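# Place the pail upright inside the drip tray

## Task

Put the pail into the drip tray standing upright so its entire base rests on the tray floor; before opening the gripper, bring the pail down until it is no more than about a finger's width above that floor. At the end the gripper must not be touching the pail nor holding the tray, and the result only counts if it stays put without the robot supporting it. Nothing may be pushed or dropped off the table.

## Robot and tools

Robot: a wheeled two-armed robot at a table, but only its right arm and gripper can be commanded; wheels, torso, head and left arm never move. Cameras: cam_held_wrist and cam_wrist, each 504x504 pixels, delivered in that order.

Frame (scene frame, metres): z = 0 is the table surface and +z is up; +x runs across the table away from the robot; the robot's right side faces -y. The robot stands at the table's -x edge, which lies at x = 0.12, facing +x within about 12 degrees. The origin sits at table height but off the table. The right shoulder is 0.46 to 0.57 m above the table and within 0.07 m of the origin in plan view; the point between the finger pads can reach at most 0.77 m from the shoulder. Reported hand position gets less accurate at long reach.

Gripper: fingers extend along the gripper's own -z axis and separate along its own x axis. end_effector_position is the midpoint between the pads, roughly 3 cm back from the fingertips.

A command row is always 8 numbers: x, y, z, qw, qx, qy, qz, opening. x, y, z is an absolute target position for end_effector_position in the scene frame (metres); qw, qx, qy, qz is an absolute target orientation quaternion, scalar first, also in the scene frame. So each row is a pose, not an offset. opening ranges -1 (closed) to +1 (fully open); closing fully takes at least about 0.5 s. Repeat the wanted quaternion in every row, since the reported one may drift.

Tools:
- execute_actions, argument actions (a list with zero or one item) and optional pictures (boolean). Empty list: just returns state. An action {rows: [[8 numbers], ...], steps: n} runs up to 15 control steps of 1/30 s each (default 15), one row per step, the final row repeating if rows are fewer than steps. A wait {steps: n} (n up to 300) sends nothing and returns once n steps have elapsed since the previous result, reply time included. A row whose target lies more than 0.6 m from the last reported position along any gripper axis gets the whole call refused, and nothing is sent.
- move, arguments target (one 8-number row as above) and speed (m/s, 0.002 to 0.5, default 0.25; turning capped at twice that in rad/s). It drives a straight-line path from the current pose to the target lasting 0.5 to 10 s (cut off at 10 s). Rotation takes the shorter way. It does not avoid obstacles, the hand may lag, drift or exceed speed (especially with the arm nearly straight). The opening is applied at the start. It returns a state plus a move: line with the outcome (done, off_target, moving, held, fault) and active limits (paced = pose clipped; held = some steps blocked, after which the arm may jump faster), plus distance from target.
- wait, argument seconds (0 to 10): lets time pass, sending nothing new.
- zoom_image, arguments camera (cam_held_wrist or cam_wrist) and region [x0, y0, x1, y1] in pixels of that camera's last image, top-left origin, at most 504x504.
- finished_scene, argument scene (integer): ends and grades the current scene irreversibly.

Controller behaviour: each step, the commanded pose is limited to 70 mm and 16 degrees from the measured pose, then damped inverse kinematics moves toward it, favouring position over orientation. The elbow cannot fully straighten. After an action, the arm only continues to the last clipped pose, so check the result and send the remainder. A far target may need several actions. Joint limits (rad): shoulder pitch -2.356..2.356, shoulder roll -3.142..0.000, shoulder yaw -2.094..2.094, elbow -2.618..0.010, forearm roll -3.142..3.142, wrist pitch -1.571..1.920, hand roll -2.705..2.705.

Result lines: the state gives end_effector_position and end_effector_quat_wxyz. grip_measured is the measured finger opening on the same -1..1 scale, with a fixed bias of up to 0.020. pose unreachable means the clearance check altered or blocked the command; HELD flags steps where the row was not fully sent. Hand target (shown when nothing is pending) is the pose the controller currently drives toward. MOTOR HOT appears from 65 °C; at 80 °C an OVER-TEMPERATURE FAULT brakes the arm until it cools, so avoid holding loads for long idle periods.

Grasping: to hold something, command an opening below grip_measured, about 0.09 lower for a firm hold, less for a light one. Pads push up to about 40 N; a fast close can squeeze harder.

Cautions: if contact torque reaches a joint's load limit (shoulder joints 63.7, elbow 32.7, forearm roll, wrist pitch and hand roll 22.7 N m, held weight included), the arm halts 10 s and drops the rest of the call. Move slowly near contact; targets set far beyond a contact press harder, and a blocked arm keeps pushing until a new command. Avoid drops, slips, slams and knocking anything off the table. Lower the pail gently to within a finger's width of the tray floor, open, and retreat clear of both pail and tray before finishing.

Each tool is called by a JSON object that holds its "name" and its "arguments", one argument or row to a line.

## Session

{"name": "execute_actions", "arguments": {
  "actions": []
}}

Scene clock: 0.00 s of 4800.00 s.
end_effector_position=(+0.3143, -0.0709, +0.3552) grip_measured=+0.99 end_effector_quat_wxyz=(-0.144, -0.105, -0.330, +0.927)
Joint positions: [-0.362 -1.692 -0.243 -1.781  0.835 -1.326  0.052  0.05   0.05 ]
Motor temperatures (°C, as the motors report them): [26 31 28 31 32 37 34]
Hand target: +0.314, -0.071, +0.355; -0.144, -0.105, -0.330, +0.927

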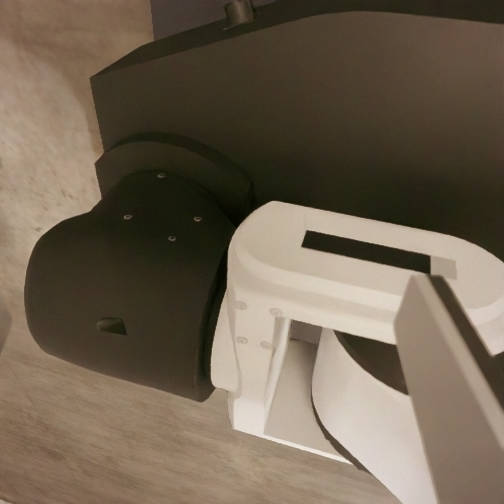

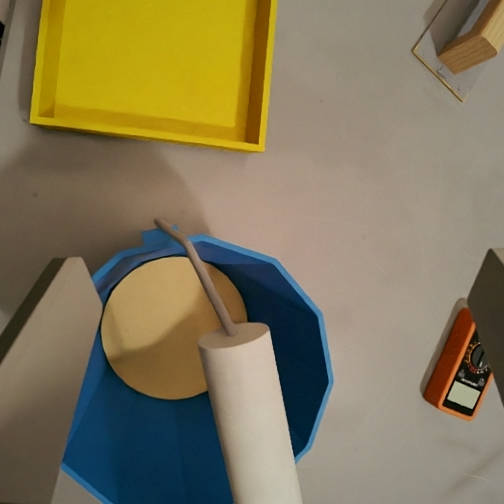

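{"name": "move", "arguments": {
  "target": [0.34, -0.07, 0.40, 0, 0, 0, 1, 1],
  "speed": 0.25
}}

Scene clock: 15.00 s of 4800.00 s.
end_effector_position=(+0.3394, -0.0711, +0.3998) grip_measured=+0.99 end_effector_quat_wxyz=(+0.004, -0.001, +0.001, +1.000)
Joint positions: [-0.132 -2.606 -0.262 -1.731  0.656 -1.211 -0.35   0.05   0.05 ]
Motor temperatures (°C, as the motors report them): [26 31 28 31 32 37 34]
Hand target: +0.339, -0.071, +0.400; +0.005, -0.001, +0.001, +1.000
Off the commanded pose: 0.001 m, 1 deg.
After step 90, 10.13 s passed at rest.
move: done

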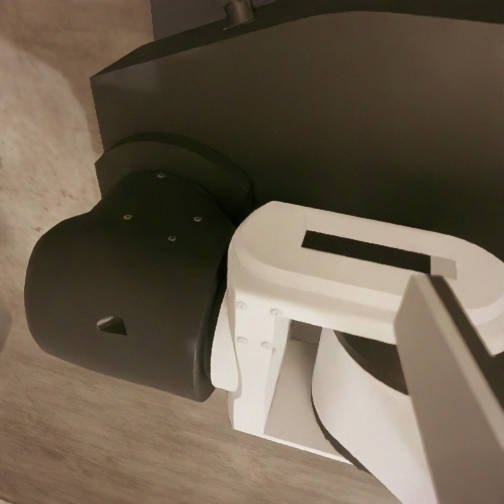

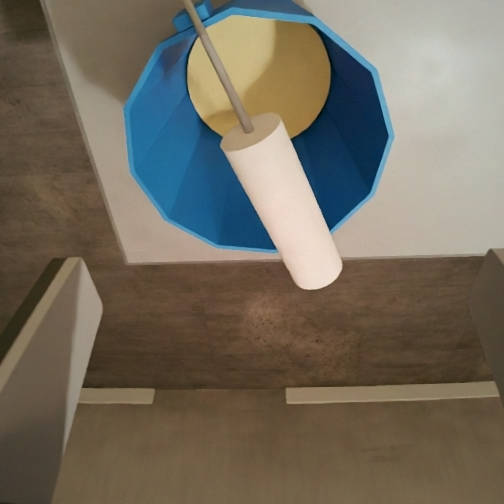

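{"name": "move", "arguments": {
  "target": [0.30, 0.05, 0.42, 0, 0, -0.3214, 0.9469, 1],
  "speed": 0.25
}}

Scene clock: 66.10 s of 4800.00 s.
end_effector_position=(+0.2994, +0.0504, +0.4191) grip_measured=+0.99 end_effector_quat_wxyz=(-0.002, +0.003, -0.321, +0.947)
Joint positions: [-0.171 -2.273 -0.383 -1.941  0.34  -1.04  -0.311  0.05   0.05 ]
Motor temperatures (°C, as the motors report them): [26 31 28 32 32 37 34]
Hand target: +0.299, +0.050, +0.419; -0.001, +0.003, -0.321, +0.947
Off the commanded pose: 0.001 m, 0 deg.
After step 90, 46.47 s passed at rest.
move: done

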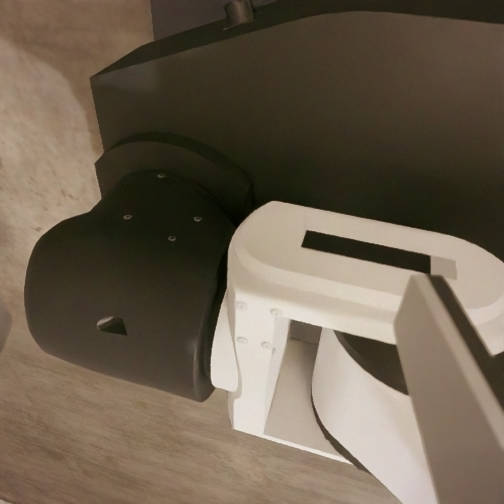

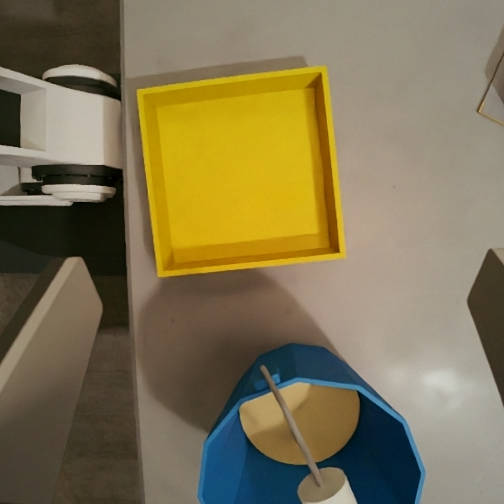

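{"name": "zoom_image", "arguments": {
  "camera": "cam_wrist",
  "region": [120, 50, 360, 290]
}}

{"name": "zoom_image", "arguments": {
  "camera": "cam_wrist",
  "region": [180, 324, 440, 504]
}}

Region (120, 50, 360, 290) of cam_wrist's 504x504 image, scaled by 2.100, with more detail than that image has.

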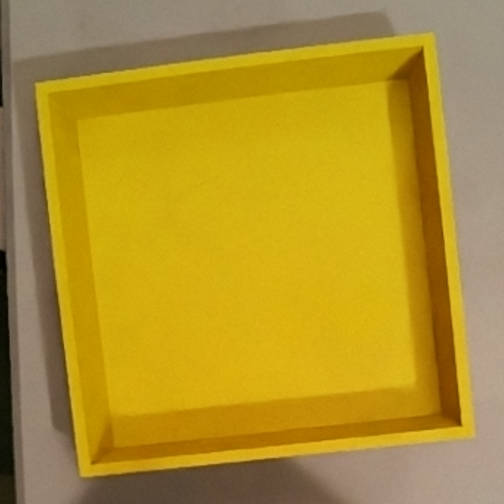

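Region (180, 324, 440, 504) of cam_wrist's 504x504 image, scaled by 1.938, with more detail than that image has; it fills the top 349 rows of this view, and the rest is white.

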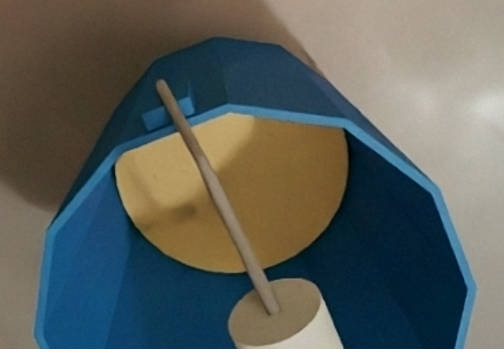

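{"name": "move", "arguments": {
  "target": [0.30, 0.05, 0.34, 0, 0, -0.3214, 0.9469, 1],
  "speed": 0.25
}}

{"name": "zoom_image", "arguments": {
  "camera": "cam_wrist",
  "region": [90, 0, 390, 300]
}}

Scene clock: 89.50 s of 4800.00 s.
end_effector_position=(+0.3003, +0.0501, +0.3401) grip_measured=+0.99 end_effector_quat_wxyz=(-0.000, +0.000, -0.322, +0.947)
Joint positions: [ 0.071 -2.294 -0.388 -2.028  0.343 -0.803 -0.152  0.05   0.05 ]
Motor temperatures (°C, as the motors report them): [26 31 28 32 32 37 34]
Hand target: +0.300, +0.050, +0.340; -0.000, +0.000, -0.322, +0.947
Off the commanded pose: 0.000 m, 0 deg.
After step 90, 19.70 s passed at rest.
move: done

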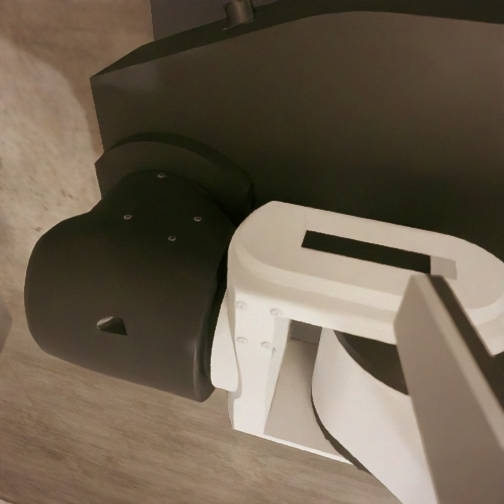

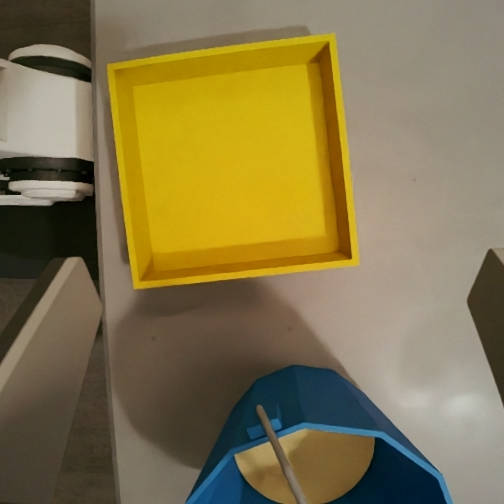

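Region (90, 0, 390, 300) of cam_wrist's 504x504 image, scaled by 1.680, with more detail than that image has.

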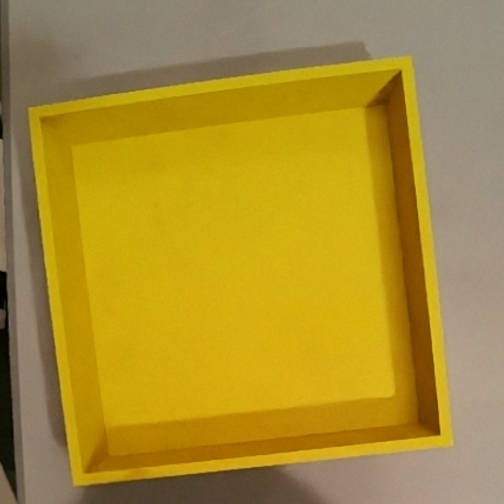

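{"name": "move", "arguments": {
  "target": [0.26, 0.13, 0.34, 0, 0, -0.3214, 0.9469, 1],
  "speed": 0.25
}}

{"name": "zoom_image", "arguments": {
  "camera": "cam_wrist",
  "region": [110, 100, 430, 420]
}}

Scene clock: 136.67 s of 4800.00 s.
end_effector_position=(+0.2596, +0.1288, +0.3392) grip_measured=+0.99 end_effector_quat_wxyz=(+0.001, -0.000, -0.320, +0.947)
Joint positions: [ 0.047 -2.45  -0.474 -2.273  0.302 -0.521 -0.327  0.05   0.05 ]
Motor temperatures (°C, as the motors report them): [26 31 28 31 32 37 34]
Hand target: +0.260, +0.129, +0.339; +0.001, -0.000, -0.320, +0.947
Off the commanded pose: 0.001 m, 0 deg.
After step 90, 43.47 s passed at rest.
move: done

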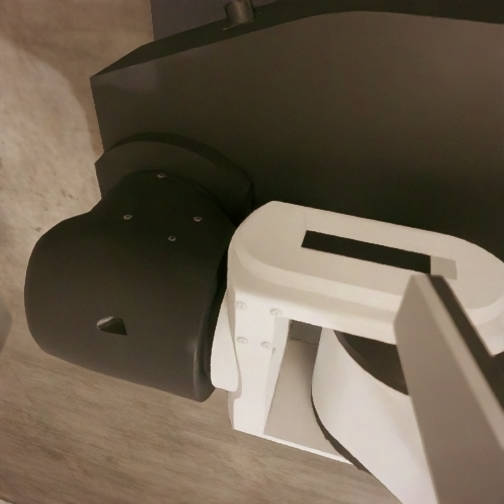

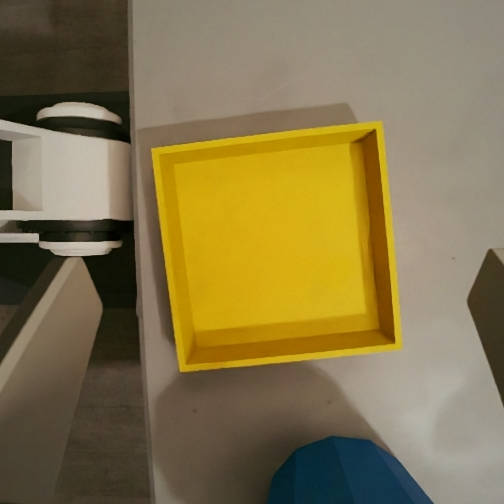

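Region (110, 100, 430, 420) of cam_wrist's 504x504 image, scaled by 1.575, with more detail than that image has.

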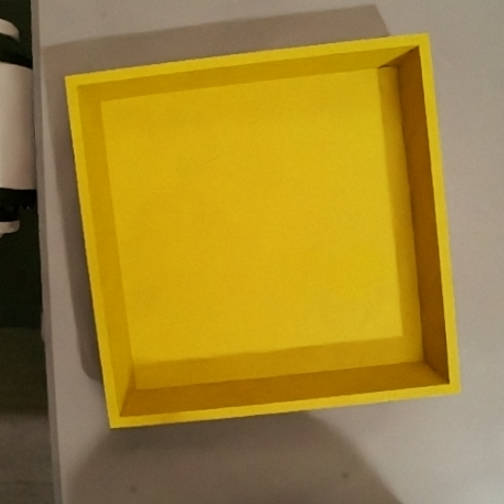

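{"name": "move", "arguments": {
  "target": [0.335, -0.135, 0.39, -0.2079, 0, 0, 0.9781, 1],
  "speed": 0.3
}}

Scene clock: 182.97 s of 4800.00 s.
end_effector_position=(+0.3364, -0.1338, +0.3924) grip_measured=+0.99 end_effector_quat_wxyz=(-0.207, -0.003, -0.001, +0.978)
Joint positions: [-0.166 -2.447 -0.188 -1.672  0.776 -1.275  0.176  0.05   0.05 ]
Motor temperatures (°C, as the motors report them): [26 31 28 31 32 37 34]
Hand target: +0.336, -0.134, +0.392; -0.207, -0.003, -0.001, +0.978
Off the commanded pose: 0.003 m, 0 deg.
After step 90, 41.67 s passed at rest.
move: done

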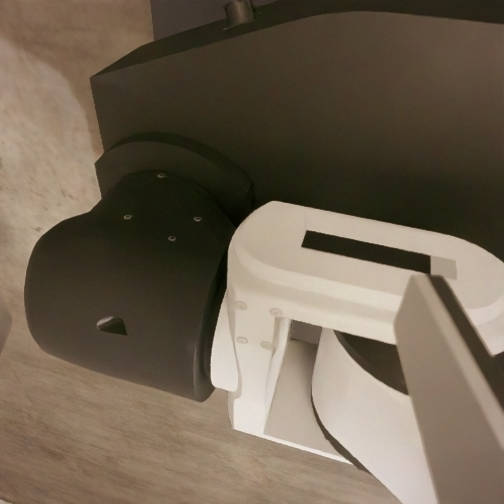

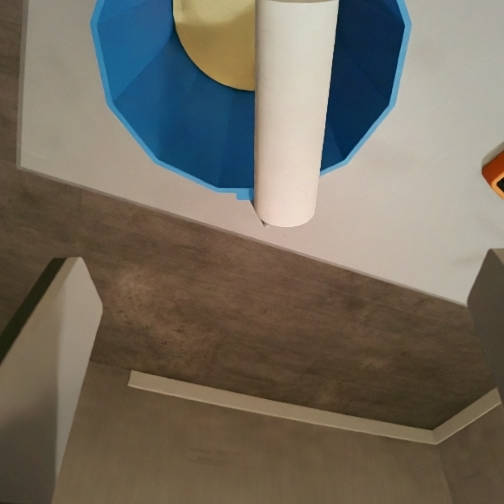

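{"name": "move", "arguments": {
  "target": [0.341, -0.132, 0.325, -0.2079, 0, 0, 0.9781, 1],
  "speed": 0.2
}}

Scene clock: 194.80 s of 4800.00 s.
end_effector_position=(+0.3414, -0.1320, +0.3250) grip_measured=+0.99 end_effector_quat_wxyz=(-0.208, +0.000, -0.000, +0.978)
Joint positions: [ 0.025 -2.461 -0.212 -1.742  0.811 -1.065  0.154  0.05   0.05 ]
Motor temperatures (°C, as the motors report them): [26 31 28 32 32 37 34]
Hand target: +0.341, -0.132, +0.325; -0.208, +0.000, -0.000, +0.978
Off the commanded pose: 0.000 m, 0 deg.
After step 90, 8.13 s passed at rest.
move: done

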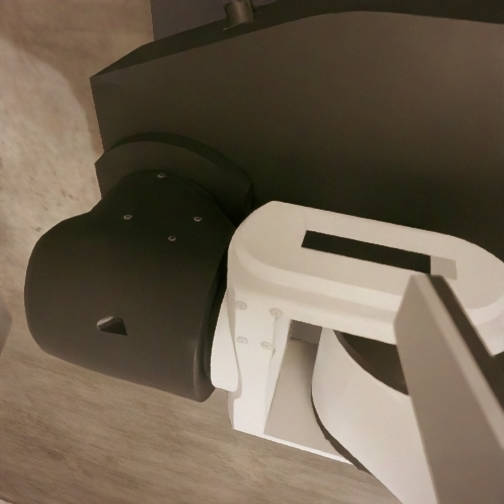

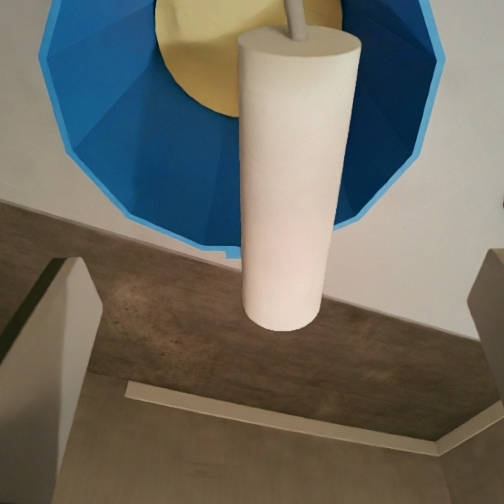

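{"name": "move", "arguments": {
  "target": [0.347, -0.1365, 0.25, -0.2079, 0, 0, 0.9781, 1],
  "speed": 0.15
}}

Scene clock: 202.60 s of 4800.00 s.
end_effector_position=(+0.3474, -0.1362, +0.2499) grip_measured=+0.99 end_effector_quat_wxyz=(-0.208, +0.000, -0.000, +0.978)
Joint positions: [ 0.301 -2.509 -0.274 -1.736  0.823 -0.838  0.164  0.05   0.05 ]
Motor temperatures (°C, as the motors report them): [26 31 28 32 32 37 34]
Hand target: +0.347, -0.136, +0.250; -0.208, +0.000, -0.000, +0.978
Off the commanded pose: 0.001 m, 0 deg.
After step 90, 4.03 s passed at rest.
move: done

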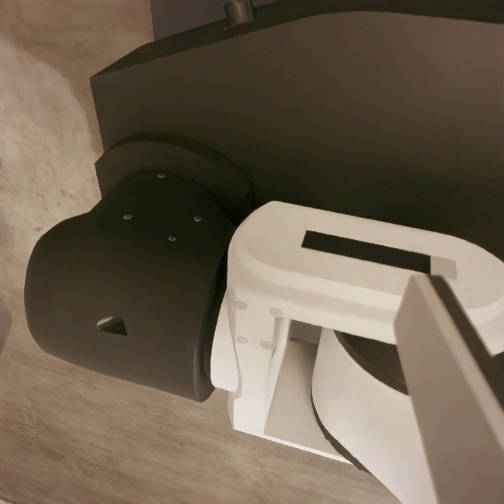

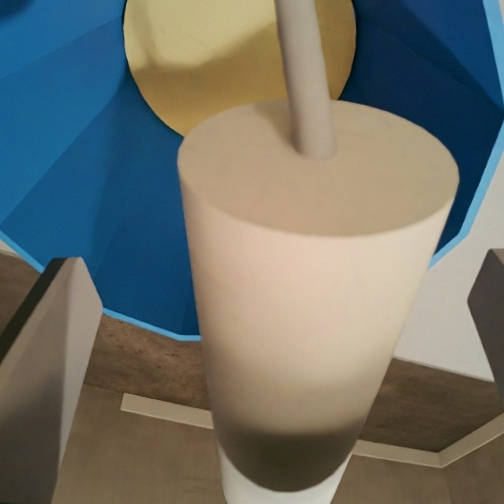

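{"name": "execute_actions", "arguments": {
  "actions": [
    {"rows": [[0.347,-0.1365,0.25,-0.2079,0,0,0.9781,0.85],[0.347,-0.1365,0.25,-0.2079,0,0,0.9781,0.7],[0.347,-0.1365,0.25,-0.2079,0,0,0.9781,0.55],[0.347,-0.1365,0.25,-0.2079,0,0,0.9781,0.4],[0.347,-0.1365,0.25,-0.2079,0,0,0.9781,0.3],[0.347,-0.1365,0.25,-0.2079,0,0,0.9781,0.2],[0.347,-0.1365,0.25,-0.2079,0,0,0.9781,0.1],[0.347,-0.1365,0.25,-0.2079,0,0,0.9781,0.0],[0.347,-0.1365,0.25,-0.2079,0,0,0.9781,-0.08],[0.347,-0.1365,0.25,-0.2079,0,0,0.9781,-0.15],[0.347,-0.1365,0.25,-0.2079,0,0,0.9781,-0.2],[0.347,-0.1365,0.25,-0.2079,0,0,0.9781,-0.24],[0.347,-0.1365,0.25,-0.2079,0,0,0.9781,-0.27],[0.347,-0.1365,0.25,-0.2079,0,0,0.9781,-0.30],[0.347,-0.1365,0.25,-0.2079,0,0,0.9781,-0.32]], "steps": 15}
  ],
  "pictures": false
}}

{"name": "execute_actions", "arguments": {
  "actions": [
    {"rows": [[0.347,-0.1365,0.25,-0.2079,0,0,0.9781,-0.33],[0.347,-0.1365,0.25,-0.2079,0,0,0.9781,-0.34],[0.347,-0.1365,0.25,-0.2079,0,0,0.9781,-0.35],[0.347,-0.1365,0.25,-0.2079,0,0,0.9781,-0.36],[0.347,-0.1365,0.25,-0.2079,0,0,0.9781,-0.37],[0.347,-0.1365,0.25,-0.2079,0,0,0.9781,-0.38],[0.347,-0.1365,0.25,-0.2079,0,0,0.9781,-0.39],[0.347,-0.1365,0.25,-0.2079,0,0,0.9781,-0.40],[0.347,-0.1365,0.25,-0.2079,0,0,0.9781,-0.41],[0.347,-0.1365,0.25,-0.2079,0,0,0.9781,-0.42]], "steps": 15}
  ]
}}

Scene clock: 214.13 s of 4800.00 s.
end_effector_position=(+0.3470, -0.1365, +0.2500) grip_measured=-0.31 end_effector_quat_wxyz=(-0.208, -0.000, -0.000, +0.978)
Joint positions: [ 0.298 -2.508 -0.271 -1.739  0.825 -0.838  0.162  0.017  0.017]
Motor temperatures (°C, as the motors report them): [27 31 28 32 32 37 34]
Hand target: +0.347, -0.137, +0.250; -0.208, -0.000, +0.000, +0.978
Off the commanded pose: 0.000 m, 0 deg.
Steps of this call (steps 1 to 90: nothing new was sent; then 8.03 s passed at rest; steps 91 to 105: all 15 steps of this action). Readings (end_effector_position):
91: (+0.3471, -0.1364, +0.2500)
92: (+0.3470, -0.1365, +0.2500)
94: (+0.3470, -0.1365, +0.2500)
98: (+0.3470, -0.1365, +0.2500)
105: the state above

Scene clock: 214.63 s of 4800.00 s.
end_effector_position=(+0.3470, -0.1365, +0.2500) grip_measured=-0.35 end_effector_quat_wxyz=(-0.208, -0.000, -0.000, +0.978)
Joint positions: [ 0.298 -2.508 -0.271 -1.739  0.825 -0.838  0.162  0.016  0.016]
Motor temperatures (°C, as the motors report them): [27 31 28 32 32 37 34]
Hand target: +0.347, -0.137, +0.250; -0.208, +0.000, +0.000, +0.978
Off the commanded pose: 0.000 m, 0 deg.
Steps of this call (steps 1 to 15: all 15 steps of this action). Readings (end_effector_position):
1: (+0.3470, -0.1365, +0.2500)
2: (+0.3470, -0.1365, +0.2500)
4: (+0.3470, -0.1365, +0.2500)
8: (+0.3470, -0.1365, +0.2500)
15: the state above

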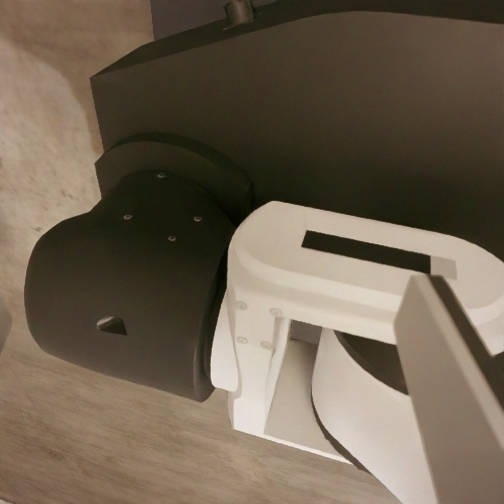

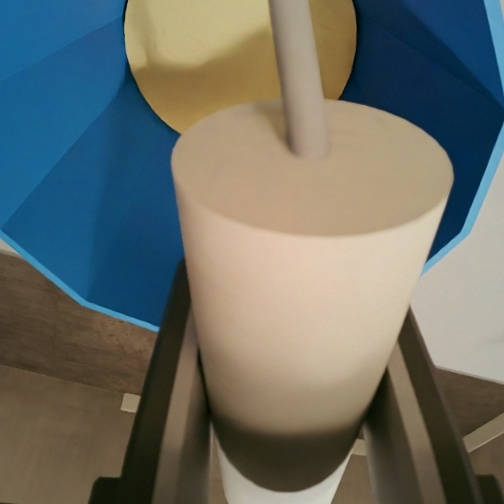

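{"name": "move", "arguments": {
  "target": [0.347, -0.1365, 0.275, -0.2079, 0, 0, 0.9781, -0.47],
  "speed": 0.03
}}

Scene clock: 225.80 s of 4800.00 s.
end_effector_position=(+0.3467, -0.1365, +0.2748) grip_measured=-0.35 end_effector_quat_wxyz=(-0.208, +0.000, +0.000, +0.978)
Joint positions: [ 0.21  -2.488 -0.252 -1.737  0.822 -0.915  0.164  0.016  0.016]
Motor temperatures (°C, as the motors report them): [27 31 28 32 32 37 34]
Hand target: +0.347, -0.137, +0.275; -0.208, -0.000, +0.000, +0.978
Off the commanded pose: 0.000 m, 0 deg.
After step 90, 7.10 s passed at rest.
move: done

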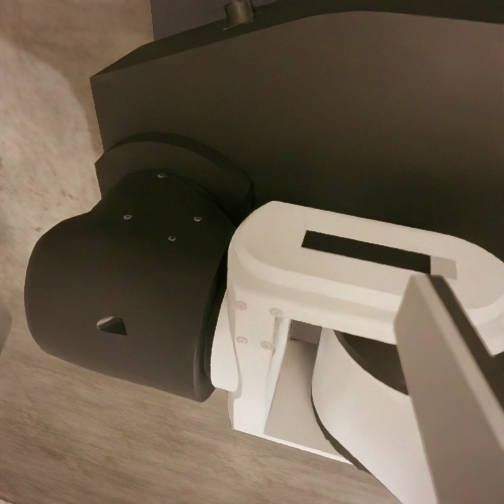

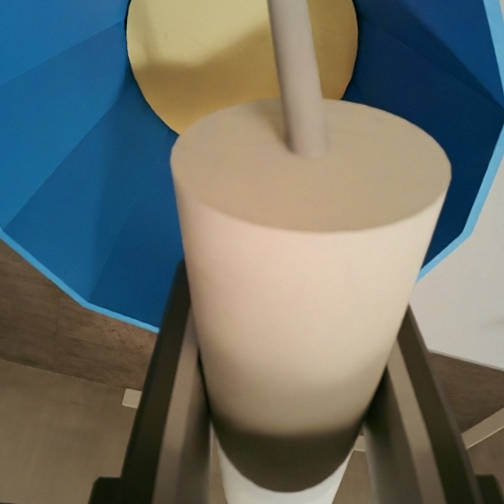

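{"name": "move", "arguments": {
  "target": [0.340, -0.11, 0.33, -0.2079, 0, 0, 0.9781, -0.47],
  "speed": 0.12
}}

{"name": "move", "arguments": {
  "target": [0.2815, 0.144, 0.33, -0.2079, 0, 0, 0.9781, -0.47],
  "speed": 0.15
}}

Scene clock: 247.47 s of 4800.00 s.
end_effector_position=(+0.3394, -0.1105, +0.3298) grip_measured=-0.35 end_effector_quat_wxyz=(-0.207, +0.000, +0.000, +0.978)
Joint positions: [ 0.011 -2.497 -0.234 -1.785  0.798 -1.055  0.094  0.016  0.016]
Motor temperatures (°C, as the motors report them): [27 31 28 32 32 37 34]
Hand target: +0.339, -0.110, +0.330; -0.207, -0.000, +0.000, +0.978
Off the commanded pose: 0.001 m, 0 deg.
After step 90, 17.90 s passed at rest.
move: done

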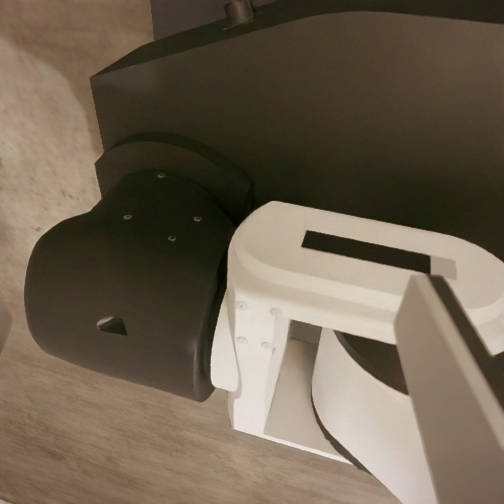

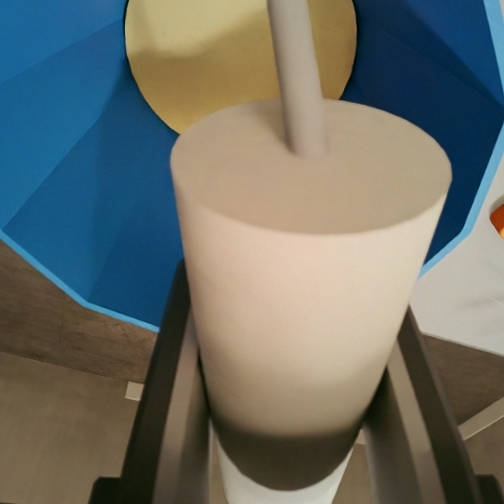

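Scene clock: 249.47 s of 4800.00 s.
end_effector_position=(+0.2807, +0.1413, +0.3283) grip_measured=-0.35 end_effector_quat_wxyz=(-0.206, -0.000, +0.003, +0.978)
Joint positions: [ 0.019 -3.062 -0.659 -2.007  0.516 -0.821 -0.478  0.016  0.016]
Motor temperatures (°C, as the motors report them): [27 31 28 32 32 37 34]
Hand target: +0.281, +0.141, +0.328; -0.206, -0.000, +0.003, +0.978
Off the commanded pose: 0.003 m, 0 deg.
move: done

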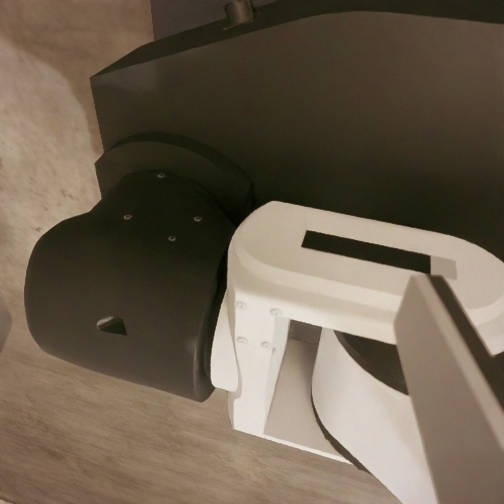

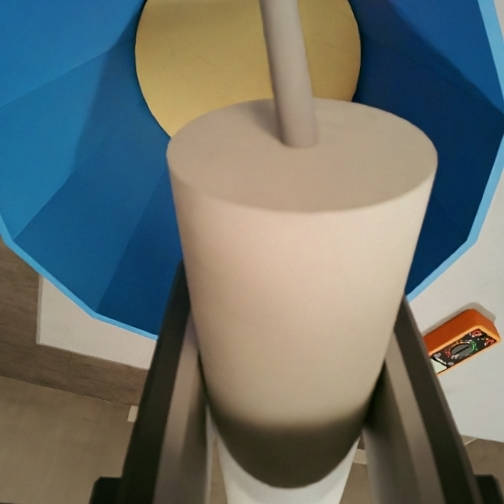

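{"name": "execute_actions", "arguments": {
  "actions": []
}}

Scene clock: 255.70 s of 4800.00 s.
end_effector_position=(+0.2807, +0.1413, +0.3283) grip_measured=-0.35 end_effector_quat_wxyz=(-0.206, -0.000, +0.003, +0.978)
Joint positions: [ 0.019 -3.062 -0.659 -2.007  0.516 -0.821 -0.478  0.016  0.016]
Motor temperatures (°C, as the motors report them): [27 31 28 32 32 37 34]
Hand target: +0.281, +0.141, +0.328; -0.206, -0.000, +0.003, +0.978
Off the commanded pose: 0.003 m, 0 deg.
Steps of this call (steps 1 to 90: nothing new was sent; then 3.23 s passed at rest). Readings (end_effector_position):
1: (+0.2807, +0.1413, +0.3283)
2: (+0.2807, +0.1413, +0.3283)
4: (+0.2807, +0.1413, +0.3283)
8: (+0.2807, +0.1413, +0.3283)
90: the state above

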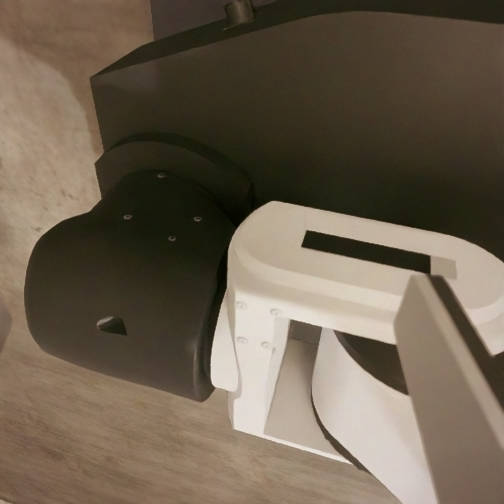

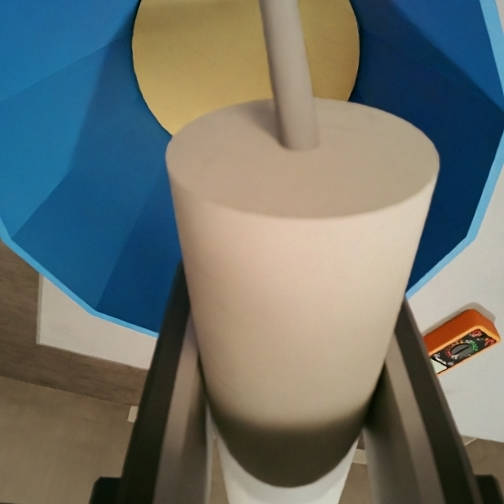

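{"name": "move", "arguments": {
  "target": [0.278, 0.146, 0.305, -0.2079, 0, 0, 0.9781, -0.47],
  "speed": 0.05
}}

{"name": "move", "arguments": {
  "target": [0.278, 0.146, 0.27, -0.2079, 0, 0, 0.9781, -0.47],
  "speed": 0.03
}}

Scene clock: 275.20 s of 4800.00 s.
end_effector_position=(+0.2781, +0.1458, +0.3050) grip_measured=-0.35 end_effector_quat_wxyz=(-0.208, +0.000, +0.000, +0.978)
Joint positions: [ 0.063 -3.103 -0.656 -2.031  0.532 -0.737 -0.499  0.016  0.016]
Motor temperatures (°C, as the motors report them): [27 31 28 32 32 37 34]
Hand target: +0.278, +0.146, +0.305; -0.208, -0.000, +0.000, +0.978
Off the commanded pose: 0.000 m, 0 deg.
After step 90, 15.80 s passed at rest.
move: done

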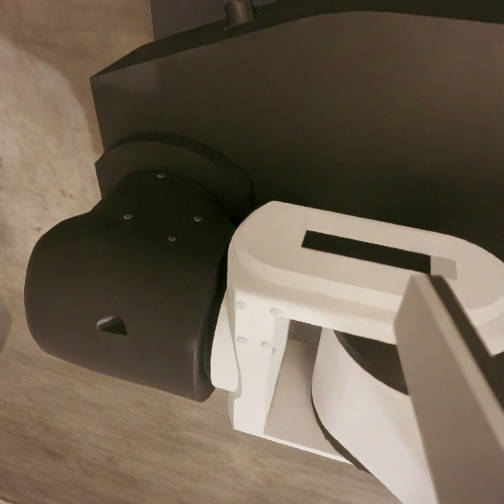

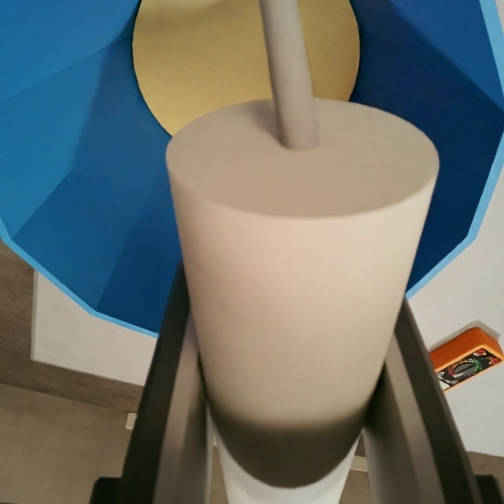

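Scene clock: 276.60 s of 4800.00 s.
end_effector_position=(+0.2782, +0.1457, +0.2701) grip_measured=-0.35 end_effector_quat_wxyz=(-0.208, -0.000, +0.000, +0.978)
Joint positions: [ 0.147 -3.15  -0.649 -2.046  0.6   -0.631 -0.554  0.016  0.016]
Motor temperatures (°C, as the motors report them): [27 31 28 32 32 37 34]
Hand target: +0.278, +0.146, +0.270; -0.208, -0.000, +0.000, +0.978
Off the commanded pose: 0.000 m, 0 deg.
joint sent to its limit — the command would take joint 2 (shoulder roll) past its lower limit, so that joint was sent only as far as its limit.
move: done

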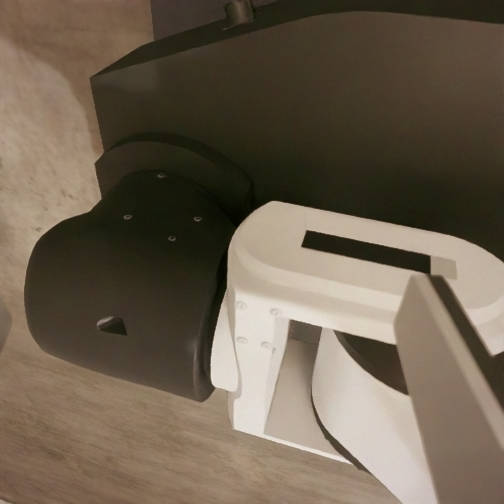

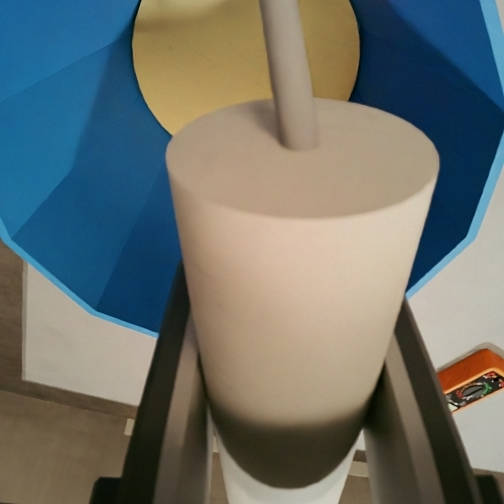

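{"name": "move", "arguments": {
  "target": [0.278, 0.146, 0.259, -0.2079, 0, 0, 0.9781, -0.47],
  "speed": 0.015
}}

Scene clock: 280.20 s of 4800.00 s.
end_effector_position=(+0.2781, +0.1459, +0.2590) grip_measured=-0.35 end_effector_quat_wxyz=(-0.208, +0.000, +0.000, +0.978)
Joint positions: [ 0.189 -3.15  -0.666 -2.048  0.662 -0.613 -0.605  0.016  0.016]
Motor temperatures (°C, as the motors report them): [27 31 28 32 32 37 34]
Hand target: +0.278, +0.146, +0.259; -0.208, +0.000, +0.000, +0.978
Off the commanded pose: 0.000 m, 0 deg.
joint sent to its limit — the command would take joint 2 (shoulder roll) past its lower limit, so that joint was sent only as far as its limit.
move: done

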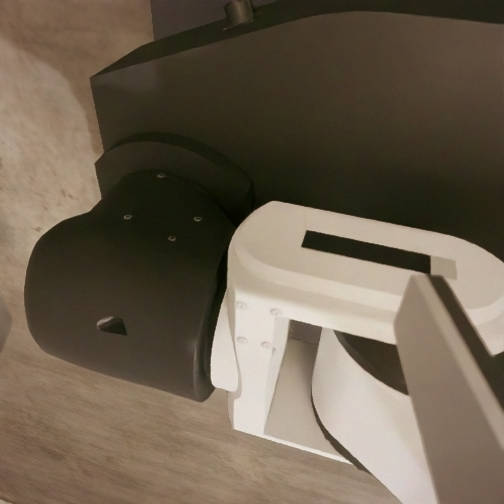

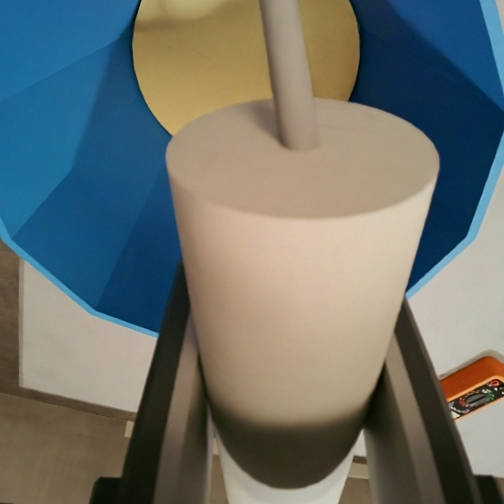

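No contact yet; lowering a bit further.

{"name": "move", "arguments": {
  "target": [0.278, 0.146, 0.253, -0.2079, 0, 0, 0.9781, -0.47],
  "speed": 0.01
}}

Scene clock: 282.87 s of 4800.00 s.
end_effector_position=(+0.2781, +0.1459, +0.2531) grip_measured=-0.35 end_effector_quat_wxyz=(-0.208, -0.000, +0.000, +0.978)
Joint positions: [ 0.212 -3.15  -0.675 -2.048  0.697 -0.604 -0.634  0.016  0.016]
Motor temperatures (°C, as the motors report them): [27 31 28 32 32 37 34]
Hand target: +0.278, +0.146, +0.253; -0.208, +0.000, +0.000, +0.978
Off the commanded pose: 0.000 m, 0 deg.
joint sent to its limit — the command would take joint 2 (shoulder roll) past its lower limit, so that joint was sent only as far as its limit.
move: done

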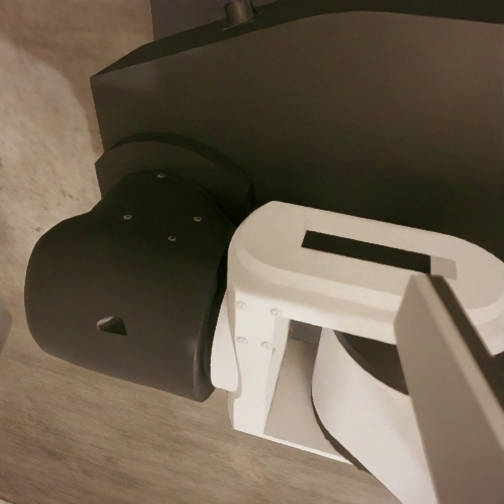

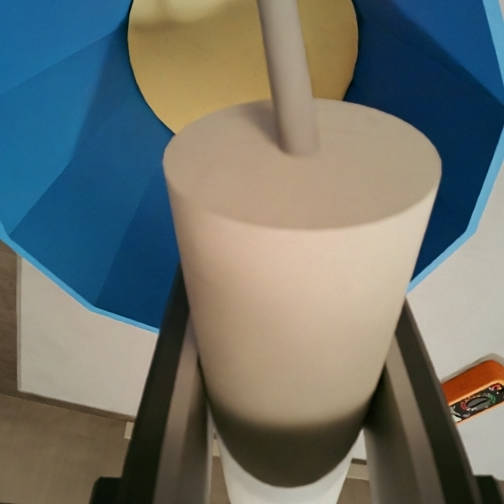

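{"name": "execute_actions", "arguments": {
  "actions": [
    {"rows": [[0.278,0.146,0.254,-0.2079,0,0,0.9781,-0.40],[0.278,0.146,0.254,-0.2079,0,0,0.9781,-0.36],[0.278,0.146,0.254,-0.2079,0,0,0.9781,-0.33],[0.278,0.146,0.254,-0.2079,0,0,0.9781,-0.30],[0.278,0.146,0.254,-0.2079,0,0,0.9781,-0.25],[0.278,0.146,0.254,-0.2079,0,0,0.9781,-0.15],[0.278,0.146,0.254,-0.2079,0,0,0.9781,0.0],[0.278,0.146,0.254,-0.2079,0,0,0.9781,0.15],[0.278,0.146,0.254,-0.2079,0,0,0.9781,0.3],[0.278,0.146,0.254,-0.2079,0,0,0.9781,0.45],[0.278,0.146,0.254,-0.2079,0,0,0.9781,0.6],[0.278,0.146,0.254,-0.2079,0,0,0.9781,0.8],[0.278,0.146,0.254,-0.2079,0,0,0.9781,1.0]], "steps": 15}
  ],
  "pictures": false
}}

{"name": "move", "arguments": {
  "target": [0.278, 0.146, 0.33, -0.2079, 0, 0, 0.9781, 1],
  "speed": 0.2
}}

{"name": "move", "arguments": {
  "target": [0.40, 0.06, 0.42, 0, 0, -0.3214, 0.9469, 1],
  "speed": 0.3
}}

Scene clock: 290.73 s of 4800.00 s.
end_effector_position=(+0.2780, +0.1459, +0.2540) grip_measured=+0.99 end_effector_quat_wxyz=(-0.208, +0.000, +0.000, +0.978)
Joint positions: [ 0.21  -3.148 -0.676 -2.048  0.695 -0.607 -0.633  0.05   0.05 ]
Motor temperatures (°C, as the motors report them): [27 31 28 32 32 37 34]
Hand target: +0.278, +0.146, +0.254; -0.208, +0.000, -0.000, +0.978
Off the commanded pose: 0.000 m, 0 deg.
Steps of this call (steps 1 to 90: nothing new was sent; then 4.37 s passed at rest; steps 91 to 105: all 15 steps of this action). Readings (end_effector_position):
91: (+0.2780, +0.1459, +0.2537)
92: (+0.2780, +0.1459, +0.2540)
94: (+0.2780, +0.1459, +0.2540)
98: (+0.2780, +0.1459, +0.2540)
105: the state above

Scene clock: 291.67 s of 4800.00 s.
end_effector_position=(+0.2775, +0.1465, +0.3297) grip_measured=+0.99 end_effector_quat_wxyz=(-0.208, +0.000, -0.000, +0.978)
Joint positions: [ 0.063 -3.016 -0.739 -2.009  0.601 -0.858 -0.564  0.05   0.05 ]
Motor temperatures (°C, as the motors report them): [27 31 28 32 32 37 34]
Hand target: +0.277, +0.147, +0.330; -0.208, +0.000, -0.000, +0.978
Off the commanded pose: 0.001 m, 0 deg.
move: done

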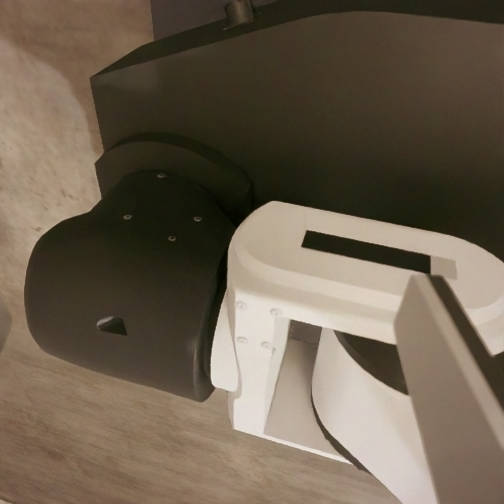

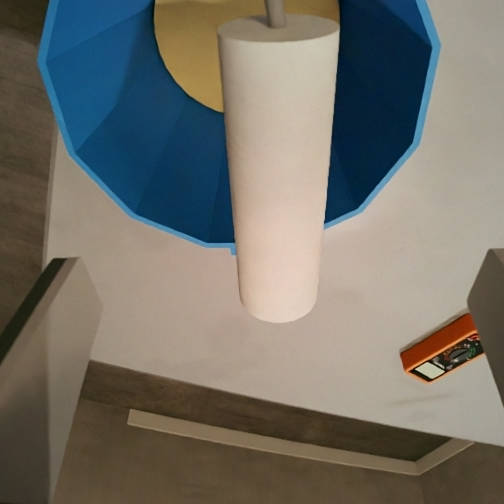

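Scene clock: 293.30 s of 4800.00 s.
end_effector_position=(+0.3996, +0.0647, +0.4212) grip_measured=+0.99 end_effector_quat_wxyz=(-0.004, +0.004, -0.325, +0.946)
Joint positions: [ 0.38  -2.538 -0.804 -1.423  0.21  -1.177 -0.169  0.05   0.05 ]
Motor temperatures (°C, as the motors report them): [27 31 28 32 32 37 34]
Hand target: +0.400, +0.065, +0.421; -0.004, +0.004, -0.325, +0.946
Off the commanded pose: 0.005 m, 1 deg.
move: off_target

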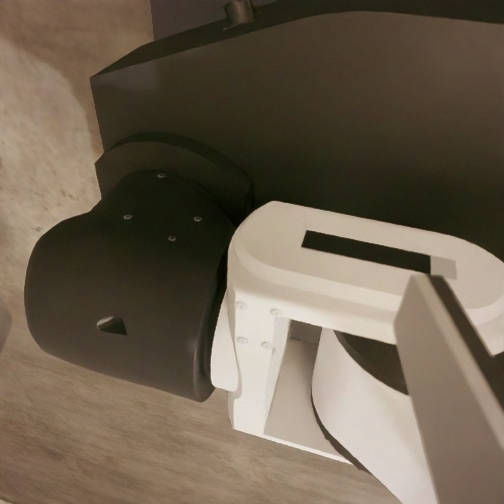

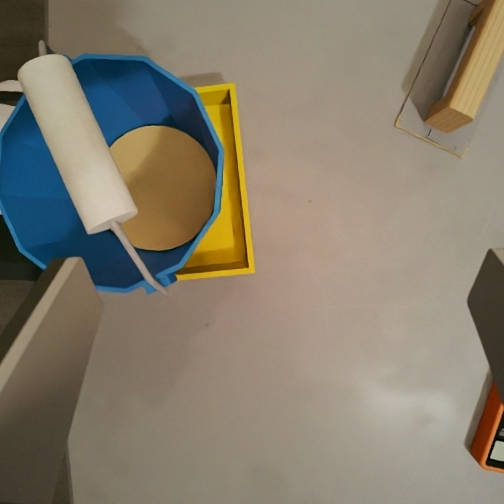

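{"name": "finished_scene", "arguments": {
  "scene": 1
}}

The scene is finished: the task was done.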